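# Steady and level the wobbly stand holding a network switch

## Task

Get the rocking stand resting firmly and level on the table with the network switch still sitting on it, using the wedges if helpful; then release everything and move the arms away. It only counts if the stand stays steady without the robot supporting it.

## Robot and tools

Robot: two 6-joint arms with parallel grippers, named left_arm and right_arm (names only, not image sides). Scene frame: origin at the table centre, table top at z = +0.020 m, +z up, metres. The arms face each other across the table. left_arm base is at (+0.098, +0.420, +0.039), quat_wxyz (+0.565, 0, 0, -0.825); right_arm base is at (-0.006, -0.521, +0.052), quat_wxyz (+0.660, 0, 0, +0.752). Joint order per arm, always: waist (joint_0), shoulder (joint_1), elbow (joint_2), wrist pitch (joint_3), wrist yaw (joint_4), wrist roll (joint_5). Stated ranges in rad: waist -3.054 to 3.054, shoulder 0.000 to 3.142, elbow 0.000 to 2.356, wrist pitch -1.571 to 1.571, wrist yaw -1.571 to 1.571, wrist roll -3.142 to 3.142; true ends may differ by 0.010. Gripper: fingers extend along its +x axis and close along its y axis; the reported hand point sits between the pads, 3 to 4 cm short of the fingertips, and may be a bit off at long reach.

The row format (shared by both motion tools): one flat list of 14 numbers, each in [-1, 1], covering both arms even if one stays still: left_arm's 6 joint numbers then its opening, then right_arm's 6 joint numbers then its opening. Joint numbers are scaled offsets, not angles: 1.0 equals 0.9615 rad for waist, shoulder and elbow, 1.713 rad for wrist pitch, 1.767 for wrist yaw, 1.728 for wrist roll. Opening is absolute, not an offset: +1 fully open, about -0.80 where empty fingers touch, lower values add nothing.

execute_actions(actions): actions is a list of actions; each action is a list of up to 15 rows, one row per 1/30 s control step; if fewer than 15 rows, the last one is repeated to fill 15 steps (0.5 s). Joint offsets in every row are measured from the arm's angles at the start of that action, not from the preceding row; for a call's first action that means the last reported angles. An empty list just returns state and images. If any action would push a joint more than 0.010 rad beyond its range (judged from that action's starting angles), that action is rejected for both arms; a malformed action, or a failing first action, rejects the whole call. A joint driven to its real end stops there and the result may print "joint sent to its limit" (absence of that line proves nothing).

move(target, speed, blocking): target is one 14-number row; its joint offsets count from the Joint positions in the latest result that showed them. All joints travel in sync along paths lasting 0.5 to 10 s, so the hand follows a curve and ignores obstacles and the other arm. speed (rad/s, 0.01 to 2, default 0.5) caps the joint with the longest travel. Finger openings apply immediately. blocking=false returns after 0.5 s while motion continues; then use wait(0) to check, or stop, before sending more motion. The "move:" line reports the ending (done, off_target, moving, held, fault), limits=held or limits=none, and each arm's joint farthest from target.

wait(seconds): 0 to 10, arms hold their last command; returns early if a running move ends. stop(): brakes a running move; needs room, fingers keep moving. zoom_image(camera, region): region [x0, y0, x1, y1] in pixels, at most 504 by 504, of cam_head_left, cam_head_right, cam_left_wrist or cam_right_wrist (all 504x504). read_manual(section): only "licences". finished_scene(scene): ends the scene irreversibly; call it only once the stand is level, stable and released.

Reading results: the state line gives each hand's end_effector_position, end_effector_quat_wxyz and linear/angular velocities in the scene frame. Joint positions and Joint velocities list six joints (rad, rad/s) plus finger pad gap (m; 0.088 fully open). Joint targets shows where joints are currently being driven. grip_measured is the finger opening on the command scale; it can be off by about 1 mm and reads narrower by up to 0.061 when squeezing something hard. Joint torques and External joint torques are noisy estimates including friction and held weight; "no reading" means none. Step readings list joint angles at some steps, with HELD marking steps where an arm was held back. "joint command not followed" means the clearance check altered targets.

Motion limits: each joint target stays within a lead of its measured angle (0.211 rad for waist, shoulder, elbow; 0.213 wrist pitch; 0.267 wrist yaw; 0.228 wrist roll), and targets are scaled back if the hand would jump over 70 mm, so big changes take several actions; resend unfinished motion. Friction may leave joints short, especially at full reach, so check angles after each step.

Gripping: to hold, command about 0.07 below grip_measured (less for a gentler grip); closing fully takes at least about 0.5 s. Pads push about 34 to 49 N; parts thinner than 3 mm get less force.

Avoid: knocking anything off the table, dropping, slamming or shoving hard; arms touching or pressing each other; contact torque reaching load limits (waist 16.8, shoulder 20.8, elbow 20.8, wrist pitch 5.49, wrist yaw 5.47, wrist roll 5.13 N m, held weight included), which freezes that arm 10 s; prolonged loads heating motors (MOTOR HOT from 50 °C, OVER-TEMPERATURE FAULT at 95 °C, possibly followed by the arm going limp). Faster moves and targets set deeper past contact hit and press harder. Loose objects or held parts may occasionally be nudged. The robot holds its last command while you deliberate.

Each tool is called after "Request:" in YAML: its name, and indented under it one key for each argument.

## Session

Request:
execute_actions:
  actions: []

Scene clock: 0.00 s.
left_arm: end_effector_position=(-0.3082, +0.3163, +0.2086) grip_measured=+0.850 end_effector_quat_wxyz=(+0.509, +0.321, +0.697, -0.388) end_effector_velocity=(-0.002, +0.002, -0.001) end_effector_angular_velocity=(+0.008, +0.004, +0.003) | right_arm: end_effector_position=(-0.3174, -0.1889, +0.1256) grip_measured=+0.839 end_effector_quat_wxyz=(-0.268, -0.311, -0.494, +0.766) end_effector_velocity=(+0.001, +0.002, +0.000) end_effector_angular_velocity=(+0.015, -0.001, +0.001)
Joint names: [waist, shoulder, elbow, wrist pitch, wrist yaw, wrist roll]
Joint positions: left_arm=[-0.904  1.936  1.813 -1.196  0.131 -1.797  0.081] | right_arm=[ 0.417  2.075  1.49  -0.652 -0.669 -2.137  0.08 ]
Joint velocities: left_arm=[-0.002  0.002 -0.002  0.007  0.007 -0.007 -0.   ] | right_arm=[-0.002 -0.002 -0.002  0.007  0.007 -0.007 -0.   ]
Joint torques (N m, as the arm reports them, + toward a larger angle): no reading
External joint torques (N m, as the arm's controller estimates them; a push from outside toward a larger angle lowers the number): no reading
Heat: left arm: hottest waist 26 °C (+0.0 °C/min); right arm: hottest shoulder 28 °C (+0.0 °C/min).
Joint targets: left_arm=[-0.904 1.936 1.813 -1.196 0.131 -1.797] | right_arm=[0.417 2.075 1.490 -0.652 -0.669 -2.137]

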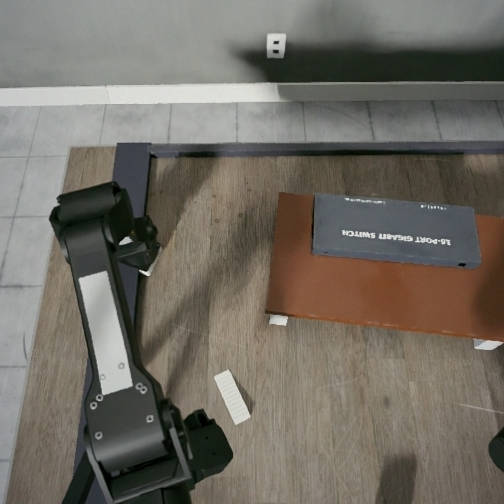

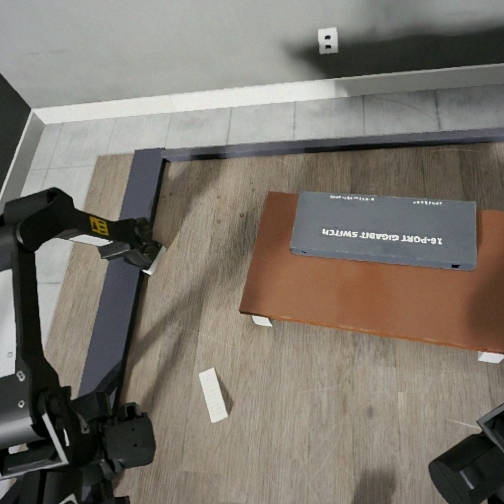

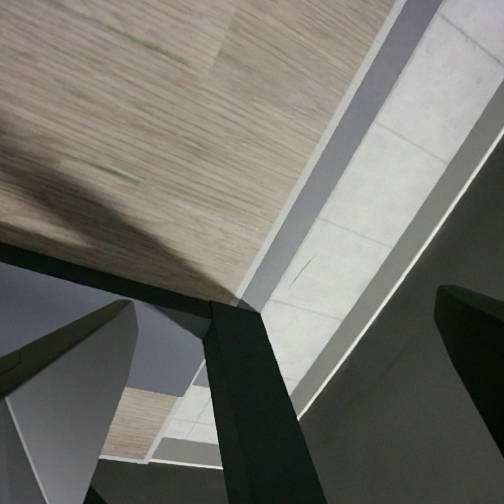

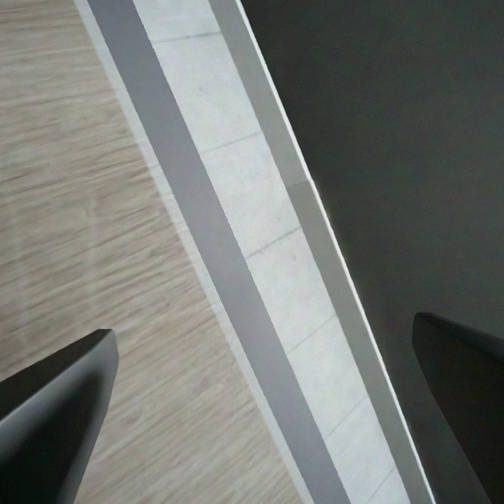

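Request:
move:
  target: [0.16,0.2,-0.5,1,-0.955,1,1,0.5,0.14,-0.34,1,1,1,1]
  speed: 1.5

Request:
move:
  target: [0,0.24,-0.52,0.608,0,0.04,1,0,0.16,-0.345,0.29,0.258,0.237,1]
  speed: 1.5

Scene clock: 4.33 s.
left_arm: end_effector_position=(-0.2349, +0.0929, +0.2243) grip_measured=+1.000 end_effector_quat_wxyz=(+0.839, +0.075, -0.046, -0.537) end_effector_velocity=(-0.002, +0.000, -0.002) end_effector_angular_velocity=(-0.002, +0.010, -0.010) | right_arm: end_effector_position=(-0.3548, -0.1532, +0.1949) grip_measured=+1.000 end_effector_quat_wxyz=(+0.719, -0.136, -0.136, +0.668) end_effector_velocity=(+0.001, +0.000, -0.006) end_effector_angular_velocity=(-0.017, -0.035, +0.005)
Joint names: [waist, shoulder, elbow, wrist pitch, wrist yaw, wrist roll]
Joint positions: left_arm=[-0.753  2.113  1.344  0.515 -1.554 -0.076  0.088] | right_arm=[ 0.896  2.196  1.17   1.058  1.096 -0.414  0.088]
Joint velocities: left_arm=[-0.002  0.002 -0.002  0.007  0.007 -0.007  0.   ] | right_arm=[-0.002  0.002 -0.007 -0.022 -0.007 -0.007 -0.   ]
Joint torques (N m, as the arm reports them, + toward a larger angle): left_arm=[ 0.13 -7.22  4.51  1.42 -0.33  0.21] | right_arm=[ 0.15 -7.44  4.27  1.42  0.07  0.16]
External joint torques (N m, as the arm's controller estimates them; a push from outside toward a larger angle lowers the number): left_arm=[ 0.14  2.21 -1.16  0.34 -0.16  0.22] | right_arm=[ 0.15  1.85 -0.76  0.08  0.09  0.13]
Heat: left arm: hottest shoulder 27 °C (+0.0 °C/min); right arm: hottest shoulder 30 °C (+0.0 °C/min).
Joint targets: left_arm=[-0.750 2.129 1.332 0.517 -1.556 -0.069] | right_arm=[0.898 2.210 1.164 1.061 1.099 -0.409]
move: off_target (left_arm, right_arm); limits=none; left_arm: farthest joint: the shoulder, 0.016 radians from its target (0.192 radians at the start); right_arm: farthest joint: the shoulder, 0.013 radians from its target (0.134 radians at the start)

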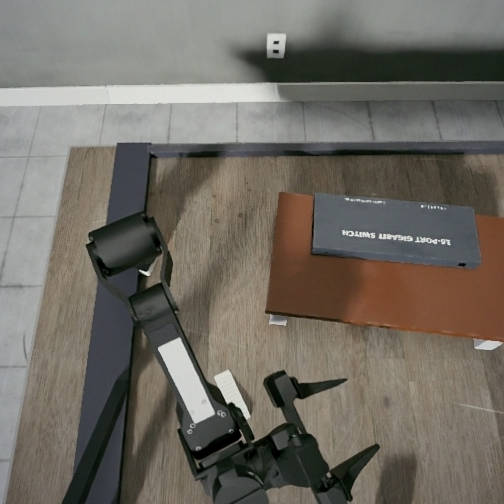

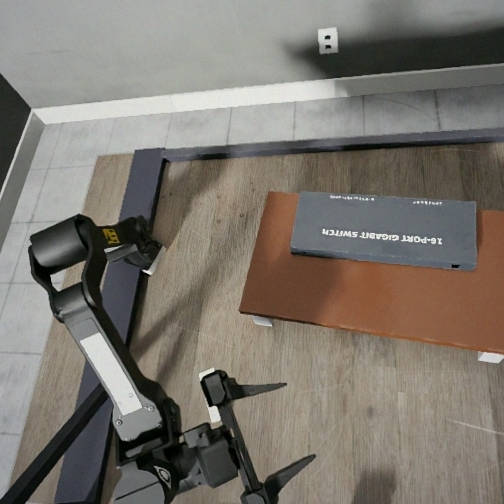

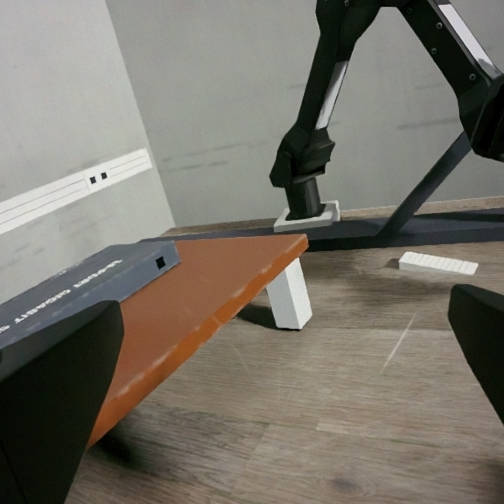

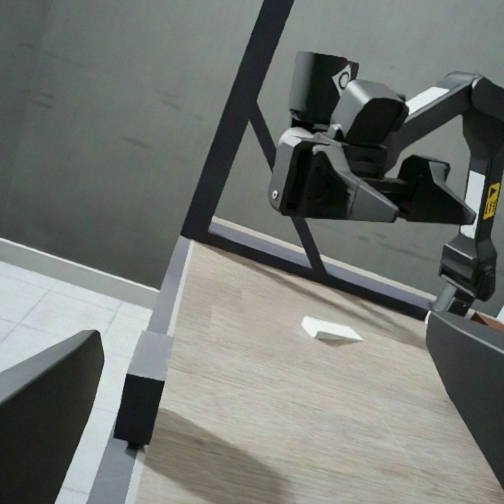

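Scene clock: 5.83 s.
left_arm: end_effector_position=(-0.1558, +0.1310, +0.1017) grip_measured=+1.000 end_effector_quat_wxyz=(+0.841, -0.039, +0.024, -0.539) end_effector_velocity=(+0.005, +0.001, -0.001) end_effector_angular_velocity=(+0.004, -0.004, +0.024) | right_arm: end_effector_position=(-0.2273, -0.2060, +0.1116) grip_measured=+1.000 end_effector_quat_wxyz=(+0.869, +0.026, +0.014, +0.495) end_effector_velocity=(+0.002, -0.000, -0.000) end_effector_angular_velocity=(-0.001, +0.000, -0.010)
Joint names: [waist, shoulder, elbow, wrist pitch, wrist yaw, wrist roll]
Joint positions: left_arm=[-0.753  2.329  0.852  1.555 -1.554 -0.014  0.088] | right_arm=[ 0.884  2.336  0.852  1.552  1.55  -0.009  0.088]
Joint velocities: left_arm=[ 0.002 -0.002 -0.007 -0.007 -0.022 -0.007  0.   ] | right_arm=[-0.002 -0.002 -0.002 -0.007  0.007  0.007 -0.   ]
Joint torques (N m, as the arm reports them, + toward a larger angle): left_arm=[-0.08 -5.69  1.92  1.3   0.02  0.21] | right_arm=[ 0.98 -5.83  0.89  1.08  0.04  0.13]
External joint torques (N m, as the arm's controller estimates them; a push from outside toward a larger angle lowers the number): left_arm=[-0.09  2.23 -0.89  0.28 -0.03  0.2 ] | right_arm=[ 1.02  2.06 -1.9   0.05  0.09  0.12]
Heat: left arm: hottest shoulder 27 °C (+10.3 °C/min); right arm: hottest shoulder 30 °C (+20.6 °C/min).
Joint targets: left_arm=[-0.753 2.343 0.844 1.557 -1.554 -0.007] | right_arm=[0.896 2.351 0.838 1.554 1.552 -0.005]
move: off_target (left_arm, right_arm); limits=none; left_arm: farthest joint: the shoulder, 0.015 radians from its target (0.231 radians at the start); right_arm: farthest joint: the shoulder, 0.014 radians from its target (0.153 radians at the start)

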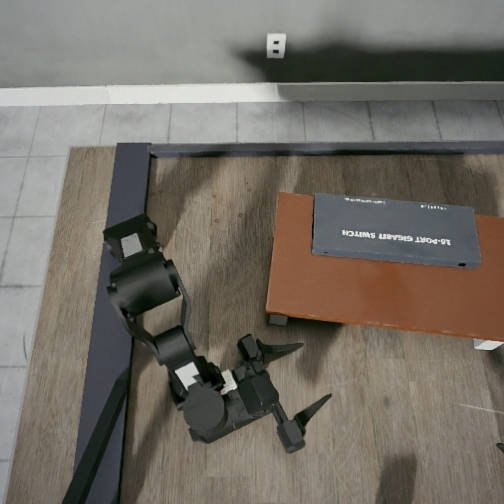

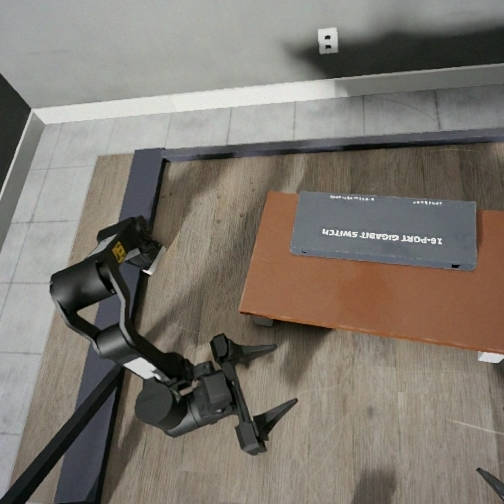

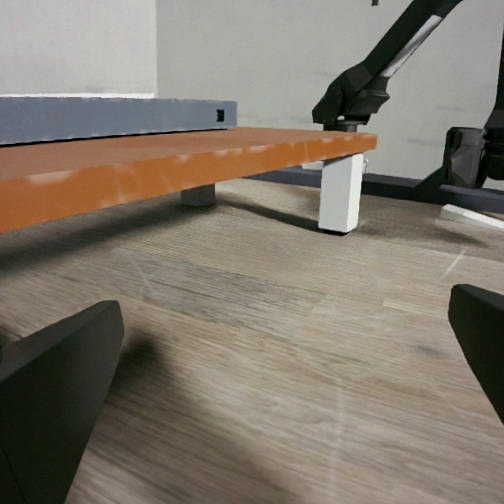

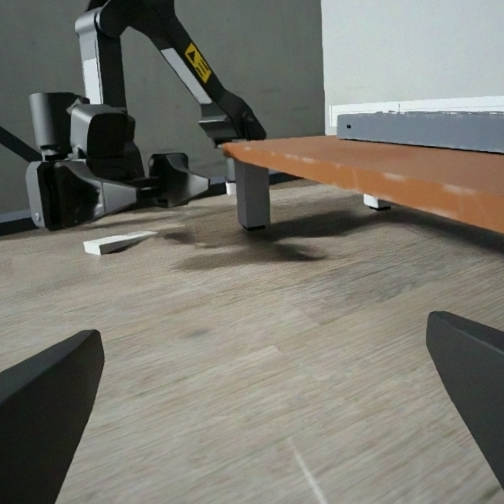

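Request:
execute_actions:
  actions: []

Scene clock: 13.53 s.
left_arm: end_effector_position=(-0.1558, +0.1310, +0.1017) grip_measured=+1.000 end_effector_quat_wxyz=(+0.841, -0.039, +0.024, -0.539) end_effector_velocity=(+0.003, +0.002, -0.001) end_effector_angular_velocity=(+0.002, +0.001, +0.019) | right_arm: end_effector_position=(-0.2273, -0.2060, +0.1116) grip_measured=+1.000 end_effector_quat_wxyz=(+0.869, +0.026, +0.014, +0.495) end_effector_velocity=(-0.001, -0.000, -0.001) end_effector_angular_velocity=(-0.015, -0.025, +0.010)
Joint names: [waist, shoulder, elbow, wrist pitch, wrist yaw, wrist roll]
Joint positions: left_arm=[-0.753  2.329  0.852  1.555 -1.554 -0.014  0.088] | right_arm=[ 0.884  2.336  0.852  1.552  1.55  -0.009  0.088]
Joint velocities: left_arm=[-0.002 -0.002 -0.002 -0.022 -0.022 -0.022  0.   ] | right_arm=[ 0.002 -0.002 -0.002 -0.022 -0.007 -0.007  0.   ]
Joint torques (N m, as the arm reports them, + toward a larger angle): left_arm=[ 0.06 -5.87  1.98  1.33 -0.01  0.18] | right_arm=[ 0.98 -5.84  0.87  1.08  0.04  0.13]
External joint torques (N m, as the arm's controller estimates them; a push from outside toward a larger angle lowers the number): left_arm=[ 0.06  2.01 -0.83  0.32 -0.06  0.17] | right_arm=[ 0.94  2.02 -1.9   0.05  0.09  0.12]
Heat: left arm: hottest shoulder 28 °C (+8.9 °C/min); right arm: hottest shoulder 31 °C (+13.3 °C/min).
Joint targets: left_arm=[-0.753 2.343 0.844 1.557 -1.554 -0.007] | right_arm=[0.896 2.351 0.838 1.554 1.552 -0.004]

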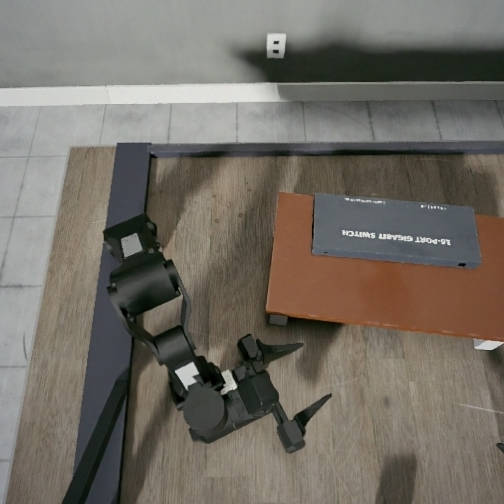

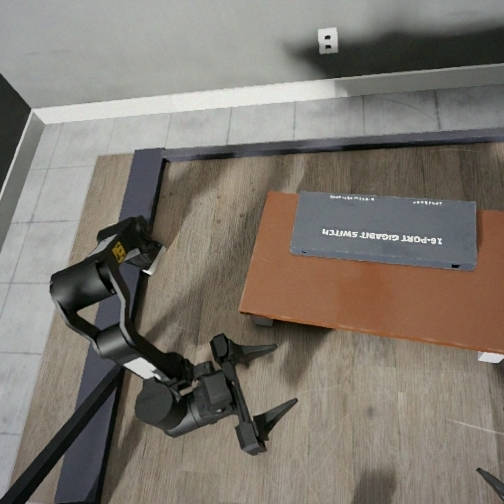

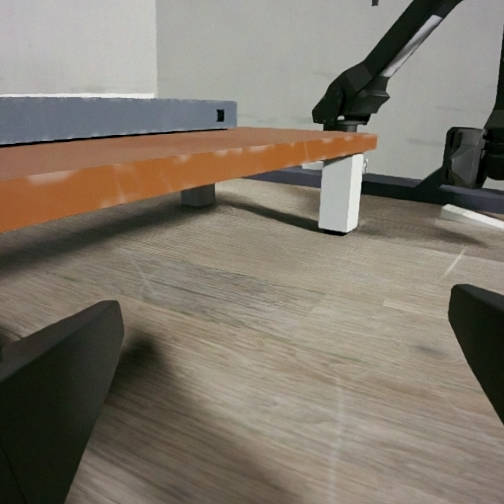

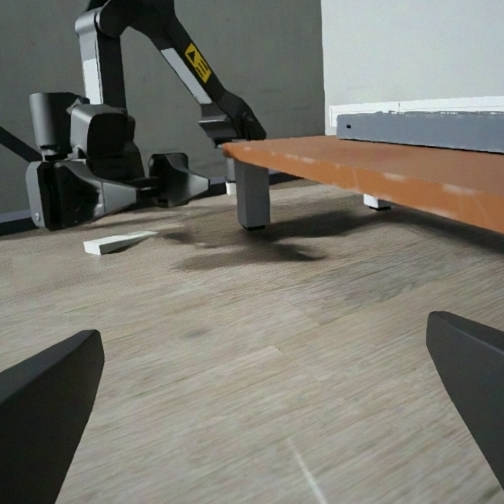

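Request:
move:
  target: [0,-0.85,0.43,-0.85,0.88,0,-1,0,-0.859,0.43,-0.84,-0.877,0,1]
  speed: 1

Request:
move:
  target: [0.7,0,0,-0.84,0,0,-1,-0.18,0,0,-0.84,0,0,1]
  speed: 1

Scene clock: 18.47 s.
left_arm: end_effector_position=(-0.3287, +0.2145, +0.3641) grip_measured=-0.785 end_effector_quat_wxyz=(+0.223, +0.079, +0.025, -0.971) end_effector_velocity=(+0.002, -0.001, -0.007) end_effector_angular_velocity=(+0.017, -0.022, +0.011) | right_arm: end_effector_position=(-0.4077, -0.2697, +0.3826) grip_measured=+1.000 end_effector_quat_wxyz=(+0.276, -0.071, +0.016, +0.959) end_effector_velocity=(-0.001, -0.005, -0.008) end_effector_angular_velocity=(-0.004, -0.041, +0.027)
Joint names: [waist, shoulder, elbow, wrist pitch, wrist yaw, wrist roll]
Joint positions: left_arm=[-0.753  1.519  1.254  0.1   -0.001 -0.014  0.001] | right_arm=[ 0.883  1.518  1.259  0.114  0.002 -0.009  0.088]
Joint velocities: left_arm=[ 0.002 -0.002 -0.007 -0.022 -0.007 -0.007 -0.   ] | right_arm=[ 0.002 -0.002 -0.002 -0.037 -0.022 -0.022  0.   ]
Joint torques (N m, as the arm reports them, + toward a larger angle): left_arm=[ 0.09 -7.    9.12  1.94  0.05 -0.01] | right_arm=[ 0.08 -7.15  7.88  1.57 -0.09 -0.02]
External joint torques (N m, as the arm's controller estimates them; a push from outside toward a larger angle lowers the number): left_arm=[ 0.09 -0.41  2.16  0.18  0.05 -0.02] | right_arm=[ 0.04 -0.63  0.98 -0.16 -0.08 -0.02]
Heat: left arm: hottest shoulder 28 °C (+6.5 °C/min); right arm: hottest shoulder 32 °C (+13.0 °C/min).
Joint targets: left_arm=[-0.753 1.511 1.265 0.099 0.001 -0.014] | right_arm=[0.884 1.510 1.266 0.113 0.000 -0.009]
move: off_target (left_arm); limits=none; left_arm: farthest joint: the elbow, 0.012 radians from its target (0.413 radians at the start); right_arm: farthest joint: the shoulder, 0.008 radians from its target (0.826 radians at the start)

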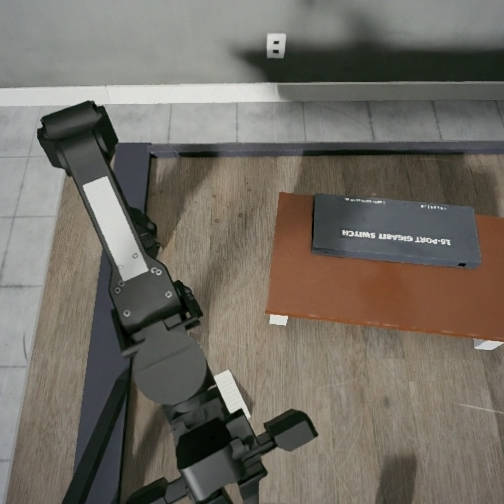

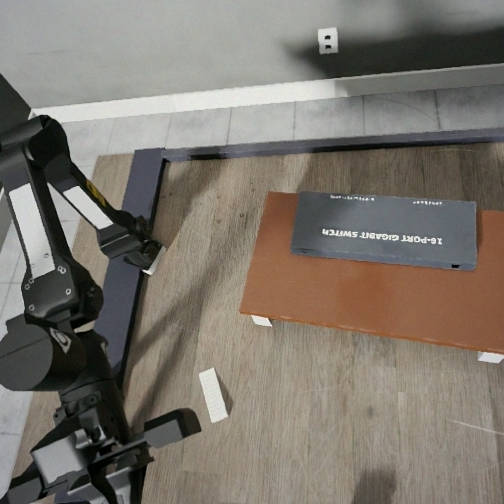

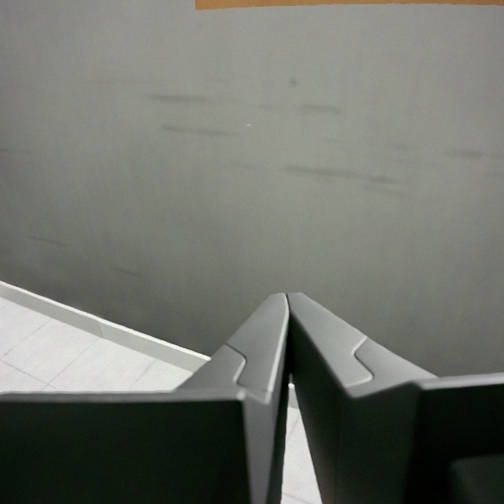

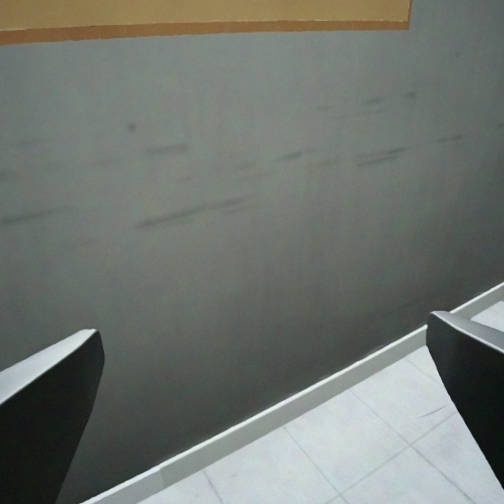

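Scene clock: 20.60 s.
left_arm: end_effector_position=(-0.0117, +0.1938, +0.1819) grip_measured=-0.785 end_effector_quat_wxyz=(+0.374, +0.606, +0.385, -0.587) end_effector_velocity=(-0.001, +0.002, +0.000) end_effector_angular_velocity=(+0.010, +0.003, +0.005) | right_arm: end_effector_position=(-0.1964, -0.3506, +0.1960) grip_measured=+1.000 end_effector_quat_wxyz=(+0.248, -0.666, +0.249, +0.658) end_effector_velocity=(+0.001, -0.002, -0.000) end_effector_angular_velocity=(-0.010, -0.001, -0.010)
Joint names: [waist, shoulder, elbow, wrist pitch, wrist yaw, wrist roll]
Joint positions: left_arm=[-0.083  1.519  1.254 -1.337 -0.001 -0.014  0.001] | right_arm=[ 0.713  1.518  1.259 -1.323  0.002 -0.009  0.088]
Joint velocities: left_arm=[-0.002  0.002  0.002 -0.007  0.007 -0.007 -0.   ] | right_arm=[-0.002 -0.002 -0.002 -0.007 -0.007  0.007  0.   ]
Joint torques (N m, as the arm reports them, + toward a larger angle): left_arm=[ 0.27 -4.68  6.05  0.28 -0.07 -0.05] | right_arm=[-0.23 -4.97  5.57 -0.03 -0.01 -0.02]
External joint torques (N m, as the arm's controller estimates them; a push from outside toward a larger angle lowers the number): left_arm=[ 0.28  0.49  0.49  0.01 -0.06 -0.05] | right_arm=[-0.23  0.19  0.05 -0.33  0.   -0.02]
Heat: left arm: hottest shoulder 28 °C (+5.8 °C/min); right arm: hottest shoulder 32 °C (+11.7 °C/min).
Joint targets: left_arm=[-0.079 1.519 1.254 -1.339 -0.001 -0.014] | right_arm=[0.710 1.518 1.259 -1.325 0.003 -0.009]
move: done; limits=none; left_arm: farthest joint: the waist, 0.003 radians from its target (0.673 radians at the start); right_arm: farthest joint: the waist, 0.003 radians from its target (0.173 radians at the start)

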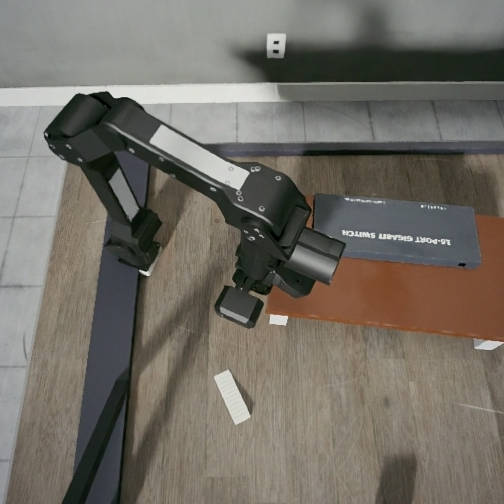

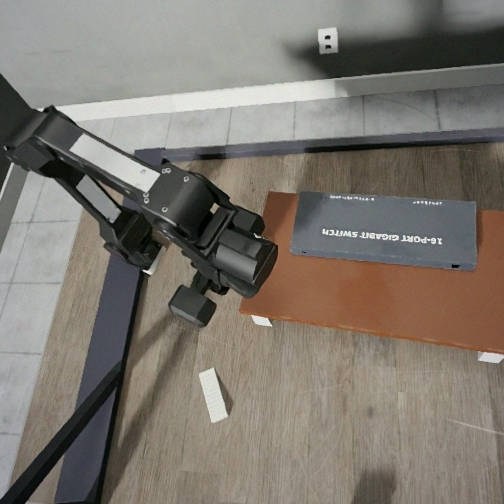

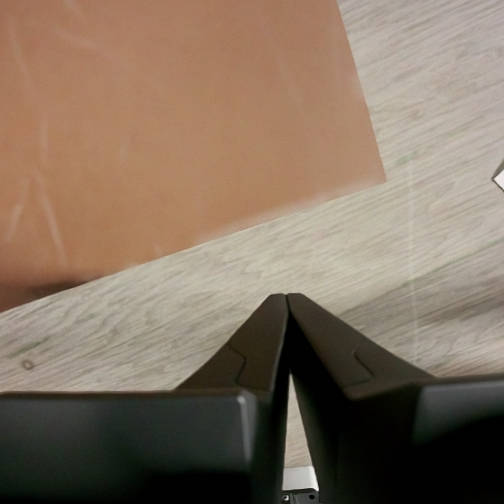

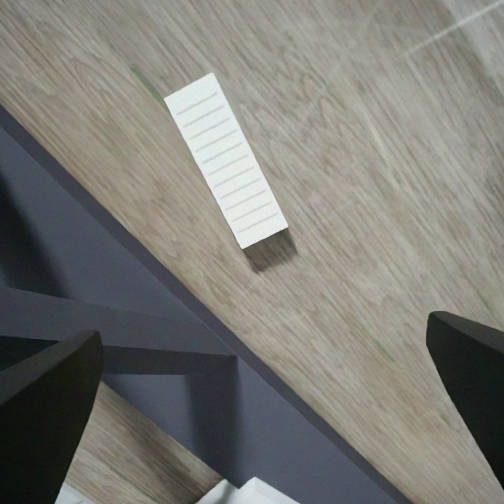

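Request:
move:
  target: [-0.05,0.178,0.141,0.033,0,0,-1,0,0.146,-0.128,0.16,0,-0.25,1]

Scene clock: 25.57 s.
left_arm: end_effector_position=(-0.0434, +0.1591, +0.1715) grip_measured=-0.785 end_effector_quat_wxyz=(+0.364, +0.609, +0.368, -0.601) end_effector_velocity=(+0.001, +0.002, -0.001) end_effector_angular_velocity=(+0.007, -0.012, +0.005) | right_arm: end_effector_position=(-0.2196, -0.3286, +0.1376) grip_measured=+1.000 end_effector_quat_wxyz=(+0.108, -0.693, +0.098, +0.706) end_effector_velocity=(-0.002, -0.001, +0.000) end_effector_angular_velocity=(-0.000, +0.010, +0.010)
Joint names: [waist, shoulder, elbow, wrist pitch, wrist yaw, wrist roll]
Joint positions: left_arm=[-0.128  1.678  1.376 -1.282 -0.001 -0.014  0.001] | right_arm=[ 0.708  1.64   1.148 -1.055  0.001 -0.441  0.088]
Joint velocities: left_arm=[-0.002  0.002 -0.002 -0.007 -0.007 -0.007 -0.   ] | right_arm=[ 0.002 -0.002 -0.002  0.007 -0.007 -0.007  0.   ]
Joint torques (N m, as the arm reports them, + toward a larger angle): left_arm=[-0.37 -4.6   7.69  0.57 -0.07 -0.02] | right_arm=[ 0.34 -3.75  3.95  0.58  0.02 -0.04]
External joint torques (N m, as the arm's controller estimates them; a push from outside toward a larger angle lowers the number): left_arm=[-0.38  1.74  2.12  0.26 -0.06 -0.02] | right_arm=[ 0.31  2.22 -1.54  0.21  0.06 -0.04]
Heat: left arm: hottest shoulder 28 °C (+4.7 °C/min); right arm: hottest shoulder 32 °C (+9.4 °C/min).
Joint targets: left_arm=[-0.131 1.690 1.389 -1.280 -0.001 -0.014] | right_arm=[0.712 1.658 1.136 -1.049 0.003 -0.441]
move: off_target (left_arm, right_arm); limits=none; left_arm: farthest joint: the elbow, 0.014 radians from its target (0.136 radians at the start); right_arm: farthest joint: the shoulder, 0.018 radians from its target (0.141 radians at the start)

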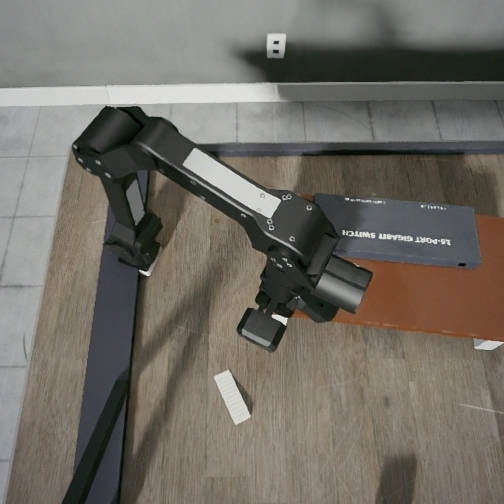

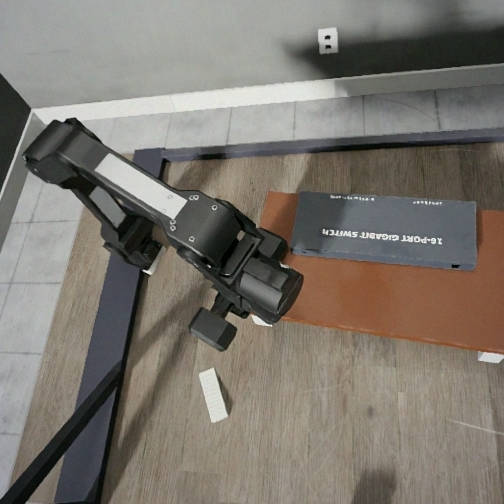

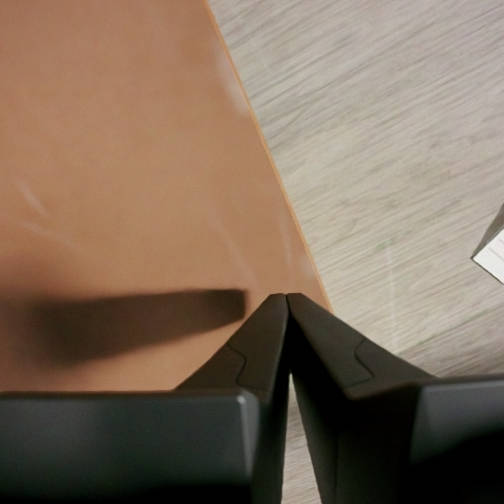

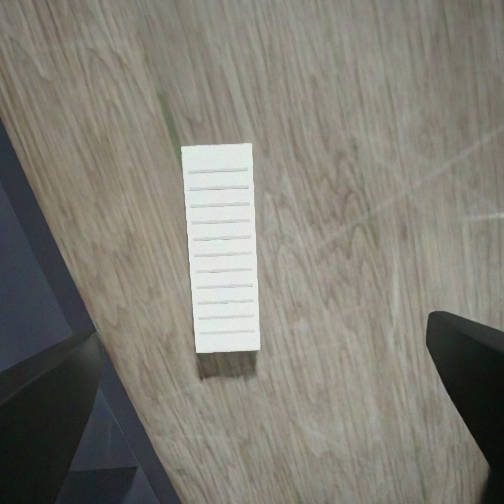

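Request:
move:
  target: [0.06,0,0,0,0,0,-1,0.05,0.14,-0.195,0.163,0,0,1]

Request:
move:
  target: [0,0,0,0,0,0,-1,0,0,0,0,0,0,-0.5]

Scene clock: 29.43 s.
left_arm: end_effector_position=(-0.0290, +0.1517, +0.1715) grip_measured=-0.785 end_effector_quat_wxyz=(+0.380, +0.599, +0.384, -0.591) end_effector_velocity=(+0.003, +0.001, +0.000) end_effector_angular_velocity=(+0.004, -0.010, -0.005) | right_arm: end_effector_position=(-0.2257, -0.3124, +0.0747) grip_measured=+1.000 end_effector_quat_wxyz=(+0.128, -0.686, +0.079, +0.712) end_effector_velocity=(+0.005, +0.003, +0.002) end_effector_angular_velocity=(+0.014, -0.016, -0.016)
Joint names: [waist, shoulder, elbow, wrist pitch, wrist yaw, wrist roll]
Joint positions: left_arm=[-0.073  1.678  1.376 -1.282 -0.001 -0.014  0.001] | right_arm=[ 0.7    1.752  1.004 -0.753  0.036 -0.448  0.088]
Joint velocities: left_arm=[ 0.002 -0.002 -0.002 -0.007 -0.007  0.007 -0.   ] | right_arm=[-0.007 -0.007 -0.002 -0.007  0.022  0.007  0.   ]
Joint torques (N m, as the arm reports them, + toward a larger angle): left_arm=[ 0.18 -5.92  6.16  0.43 -0.04 -0.02] | right_arm=[ 4.65 -3.62 -0.3  -1.4  -1.23  0.22]
External joint torques (N m, as the arm's controller estimates them; a push from outside toward a larger angle lowers the number): left_arm=[ 0.18  0.54  0.51  0.11 -0.03 -0.02] | right_arm=[ 4.7   2.79 -5.38 -1.85 -1.23  0.21]
Heat: left arm: hottest shoulder 28 °C (+4.1 °C/min); right arm: hottest shoulder 32 °C (+8.2 °C/min).
Joint targets: left_arm=[-0.070 1.678 1.376 -1.282 -0.001 -0.014] | right_arm=[0.757 1.775 0.960 -0.775 0.001 -0.441]
move: off_target (right_arm); limits=none; left_arm: farthest joint: the waist, 0.003 radians from its target (0.057 radians at the start); right_arm: farthest joint: the waist, 0.056 radians from its target (0.048 radians at the start)

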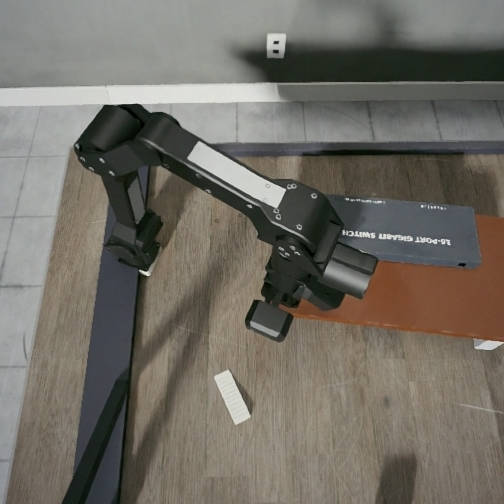

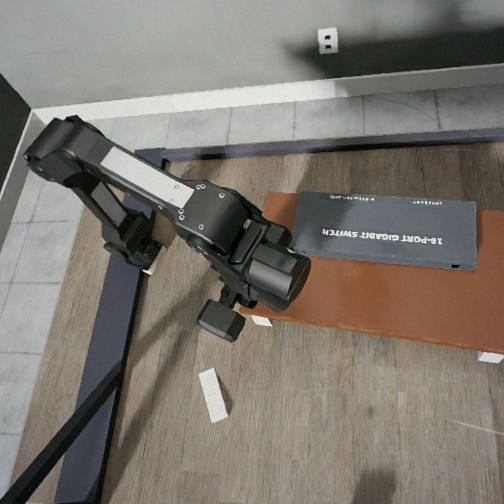

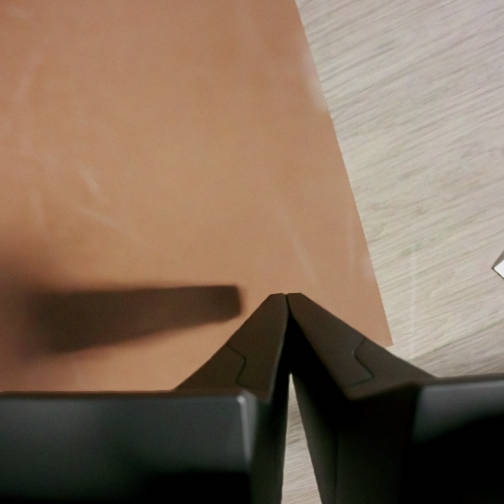

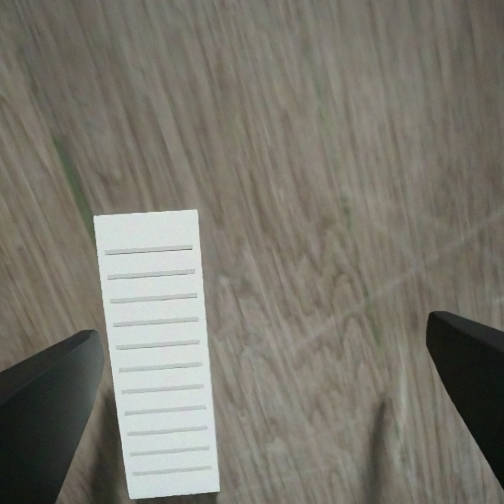

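Scene clock: 30.20 s.
left_arm: end_effector_position=(-0.0290, +0.1517, +0.1715) grip_measured=-0.785 end_effector_quat_wxyz=(+0.380, +0.599, +0.384, -0.591) end_effector_velocity=(-0.003, +0.001, +0.000) end_effector_angular_velocity=(-0.004, +0.010, +0.015) | right_arm: end_effector_position=(-0.2259, -0.3102, +0.0757) grip_measured=-0.497 end_effector_quat_wxyz=(+0.131, -0.684, +0.080, +0.713) end_effector_velocity=(+0.000, -0.003, -0.000) end_effector_angular_velocity=(-0.010, -0.002, +0.025)
Joint names: [waist, shoulder, elbow, wrist pitch, wrist yaw, wrist roll]
Joint positions: left_arm=[-0.073  1.678  1.376 -1.282 -0.001 -0.014  0.001] | right_arm=[ 0.695  1.752  1.008 -0.752  0.036 -0.447  0.015]
Joint velocities: left_arm=[-0.007 -0.002 -0.002  0.007  0.007 -0.022 -0.   ] | right_arm=[ 0.002 -0.002 -0.002 -0.007 -0.007 -0.022 -0.   ]
Joint torques (N m, as the arm reports them, + toward a larger angle): left_arm=[ 0.05 -5.95  5.92  0.42 -0.06 -0.01] | right_arm=[ 0.38 -6.06  4.51  0.18 -0.02 -0.07]
External joint torques (N m, as the arm's controller estimates them; a push from outside toward a larger angle lowers the number): left_arm=[ 0.1   0.38  0.32  0.09 -0.06 -0.01] | right_arm=[ 0.33  0.28 -0.5  -0.25 -0.01 -0.07]
Heat: left arm: hottest shoulder 28 °C (+4.0 °C/min); right arm: hottest shoulder 32 °C (+7.9 °C/min).
Joint targets: left_arm=[-0.073 1.678 1.376 -1.282 -0.001 -0.014] | right_arm=[0.699 1.752 1.004 -0.753 0.036 -0.448]
move: done; limits=none; left_arm: farthest joint: the waist, 0.000 radians from its target (0.000 radians at the start); right_arm: farthest joint: the waist, 0.005 radians from its target (0.000 radians at the start)

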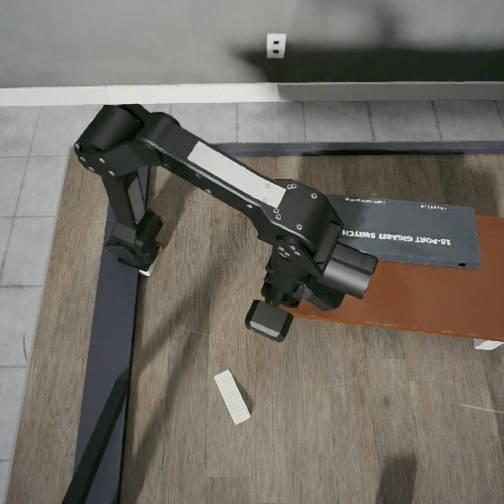

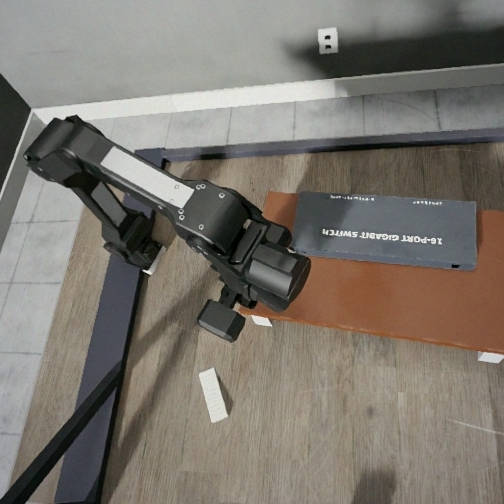

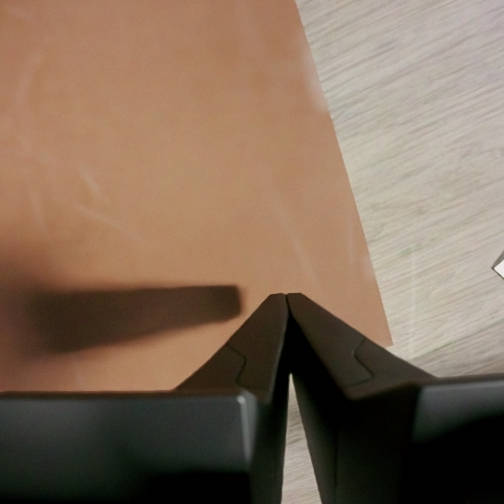

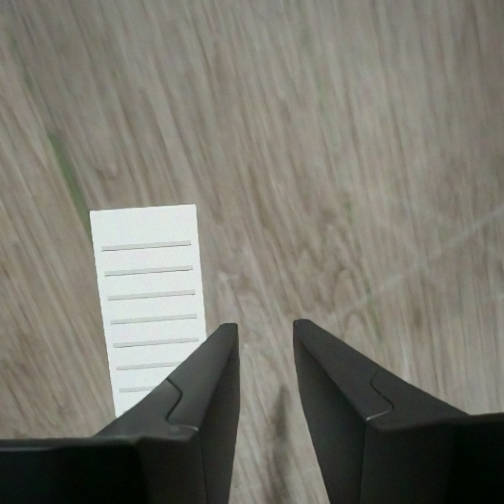

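Request:
move:
  target: [0,0,0,0,0,0,-1,0.075,-0.09,0.09,-0.12,-0.02,0,0.2]

Request:
move:
  target: [0,0,0,0,0,0,-1,0,0.1,-0.15,0.105,0,0,0.2]

Scene clock: 32.47 s.
left_arm: end_effector_position=(-0.0290, +0.1517, +0.1715) grip_measured=-0.785 end_effector_quat_wxyz=(+0.380, +0.599, +0.384, -0.591) end_effector_velocity=(-0.000, +0.002, +0.000) end_effector_angular_velocity=(+0.004, -0.010, -0.015) | right_arm: end_effector_position=(-0.2265, -0.3174, +0.1182) grip_measured=+0.197 end_effector_quat_wxyz=(+0.123, -0.691, +0.069, +0.709) end_effector_velocity=(+0.003, -0.000, +0.000) end_effector_angular_velocity=(+0.001, -0.011, +0.004)
Joint names: [waist, shoulder, elbow, wrist pitch, wrist yaw, wrist roll]
Joint positions: left_arm=[-0.073  1.678  1.376 -1.282 -0.001 -0.014  0.001] | right_arm=[ 0.721  1.677  1.105 -0.936  0.05  -0.45   0.049]
Joint velocities: left_arm=[-0.007 -0.002 -0.002 -0.007 -0.007  0.007 -0.   ] | right_arm=[-0.002 -0.002 -0.002 -0.007  0.007 -0.007  0.   ]
Joint torques (N m, as the arm reports them, + toward a larger angle): left_arm=[-0.03 -5.94  6.01  0.41 -0.07 -0.01] | right_arm=[ 3.77 -7.09  4.08 -1.42 -1.72  0.07]
External joint torques (N m, as the arm's controller estimates them; a push from outside toward a larger angle lowers the number): left_arm=[ 0.01  0.45  0.44  0.11 -0.06 -0.02] | right_arm=[ 3.78 -0.96 -1.27 -1.83 -1.72  0.07]
Heat: left arm: hottest shoulder 28 °C (+3.7 °C/min); right arm: hottest shoulder 32 °C (+7.4 °C/min).
Joint targets: left_arm=[-0.073 1.678 1.376 -1.282 -0.001 -0.014] | right_arm=[0.767 1.665 1.095 -0.958 0.001 -0.447]
move: off_target (right_arm); limits=none; left_arm: farthest joint: the waist, 0.000 radians from its target (0.000 radians at the start); right_arm: farthest joint: the wrist yaw, 0.050 radians from its target (0.035 radians at the start)

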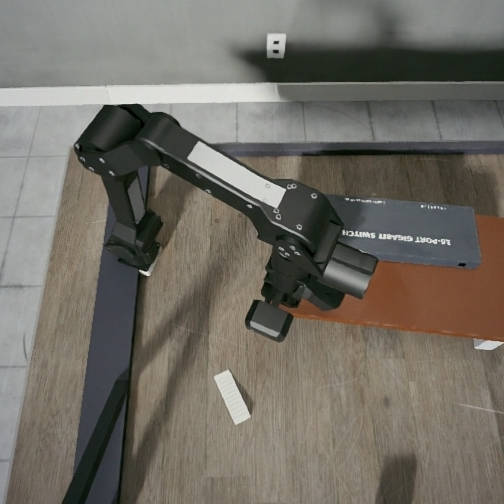

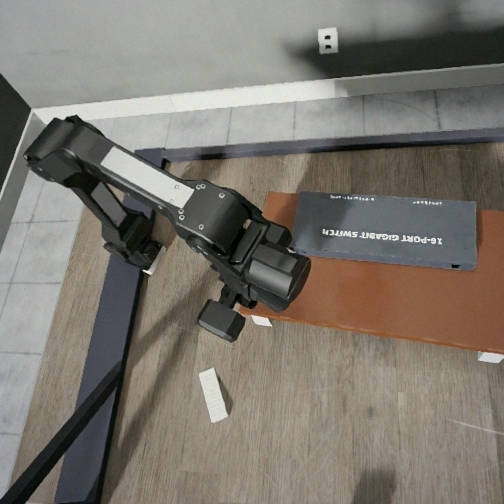

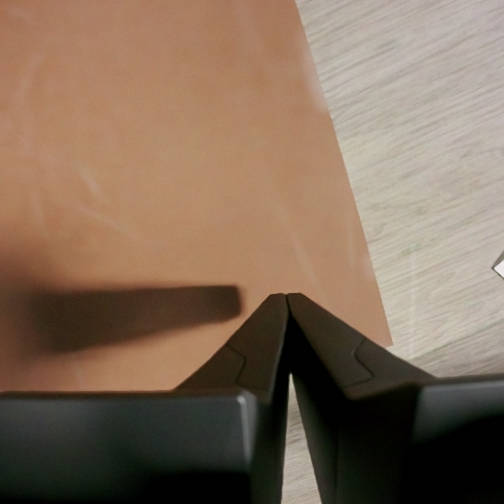

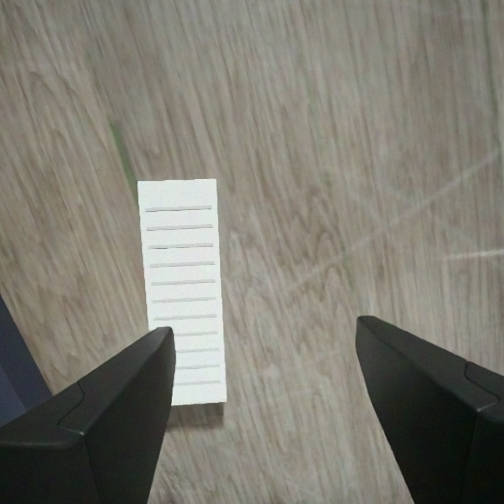

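Scene clock: 33.40 s.
left_arm: end_effector_position=(-0.0290, +0.1517, +0.1715) grip_measured=-0.785 end_effector_quat_wxyz=(+0.380, +0.599, +0.384, -0.591) end_effector_velocity=(+0.001, +0.005, +0.000) end_effector_angular_velocity=(+0.017, -0.016, -0.015) | right_arm: end_effector_position=(-0.2186, -0.3108, +0.0702) grip_measured=+0.197 end_effector_quat_wxyz=(+0.135, -0.695, +0.073, +0.702) end_effector_velocity=(+0.000, -0.001, +0.001) end_effector_angular_velocity=(-0.007, +0.001, +0.020)
Joint names: [waist, shoulder, elbow, wrist pitch, wrist yaw, wrist roll]
Joint positions: left_arm=[-0.073  1.678  1.376 -1.282 -0.001 -0.014  0.001] | right_arm=[ 0.695  1.756  0.988 -0.745  0.067 -0.451  0.049]
Joint velocities: left_arm=[-0.007 -0.002 -0.002 -0.022 -0.007  0.007  0.   ] | right_arm=[-0.002 -0.002  0.002 -0.007 -0.007 -0.022 -0.   ]
Joint torques (N m, as the arm reports them, + toward a larger angle): left_arm=[-0.02 -5.91  6.08  0.43 -0.08 -0.03] | right_arm=[ 2.04 -4.18  1.69 -0.63 -0.57  0.03]
External joint torques (N m, as the arm's controller estimates them; a push from outside toward a larger angle lowers the number): left_arm=[-0.02  0.45  0.55  0.15 -0.07 -0.03] | right_arm=[ 2.03  2.15 -3.34 -1.07 -0.58  0.02]
Heat: left arm: hottest shoulder 28 °C (+3.6 °C/min); right arm: hottest shoulder 32 °C (+7.2 °C/min).
Joint targets: left_arm=[-0.073 1.678 1.376 -1.282 -0.001 -0.014] | right_arm=[0.720 1.773 0.961 -0.756 0.050 -0.450]
move: off_target (right_arm); limits=none; left_arm: farthest joint: the waist, 0.000 radians from its target (0.000 radians at the start); right_arm: farthest joint: the elbow, 0.027 radians from its target (0.144 radians at the start)

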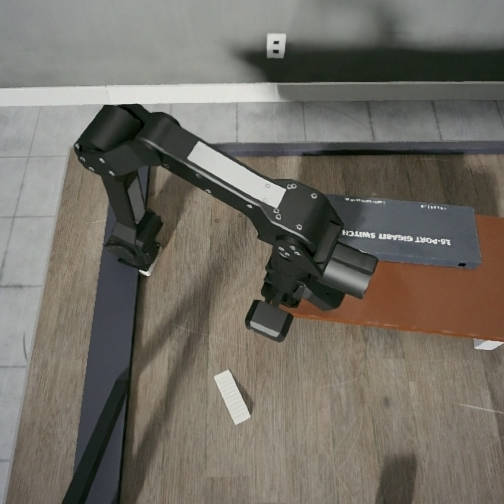

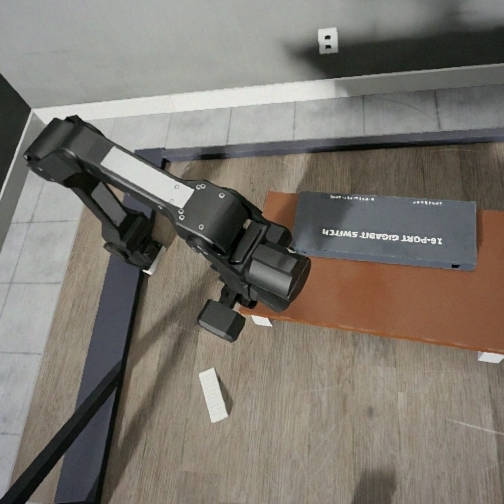

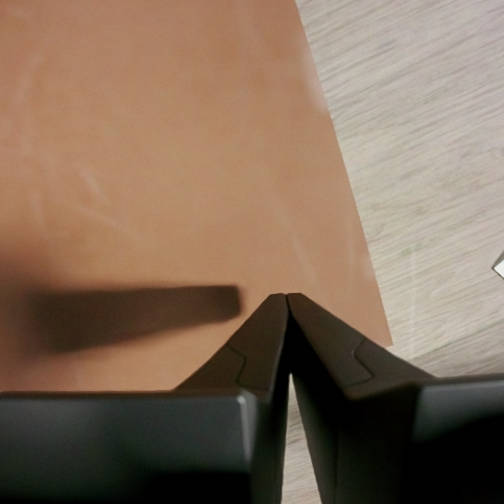

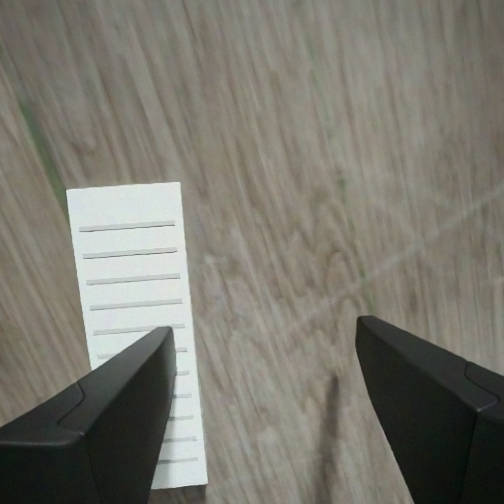

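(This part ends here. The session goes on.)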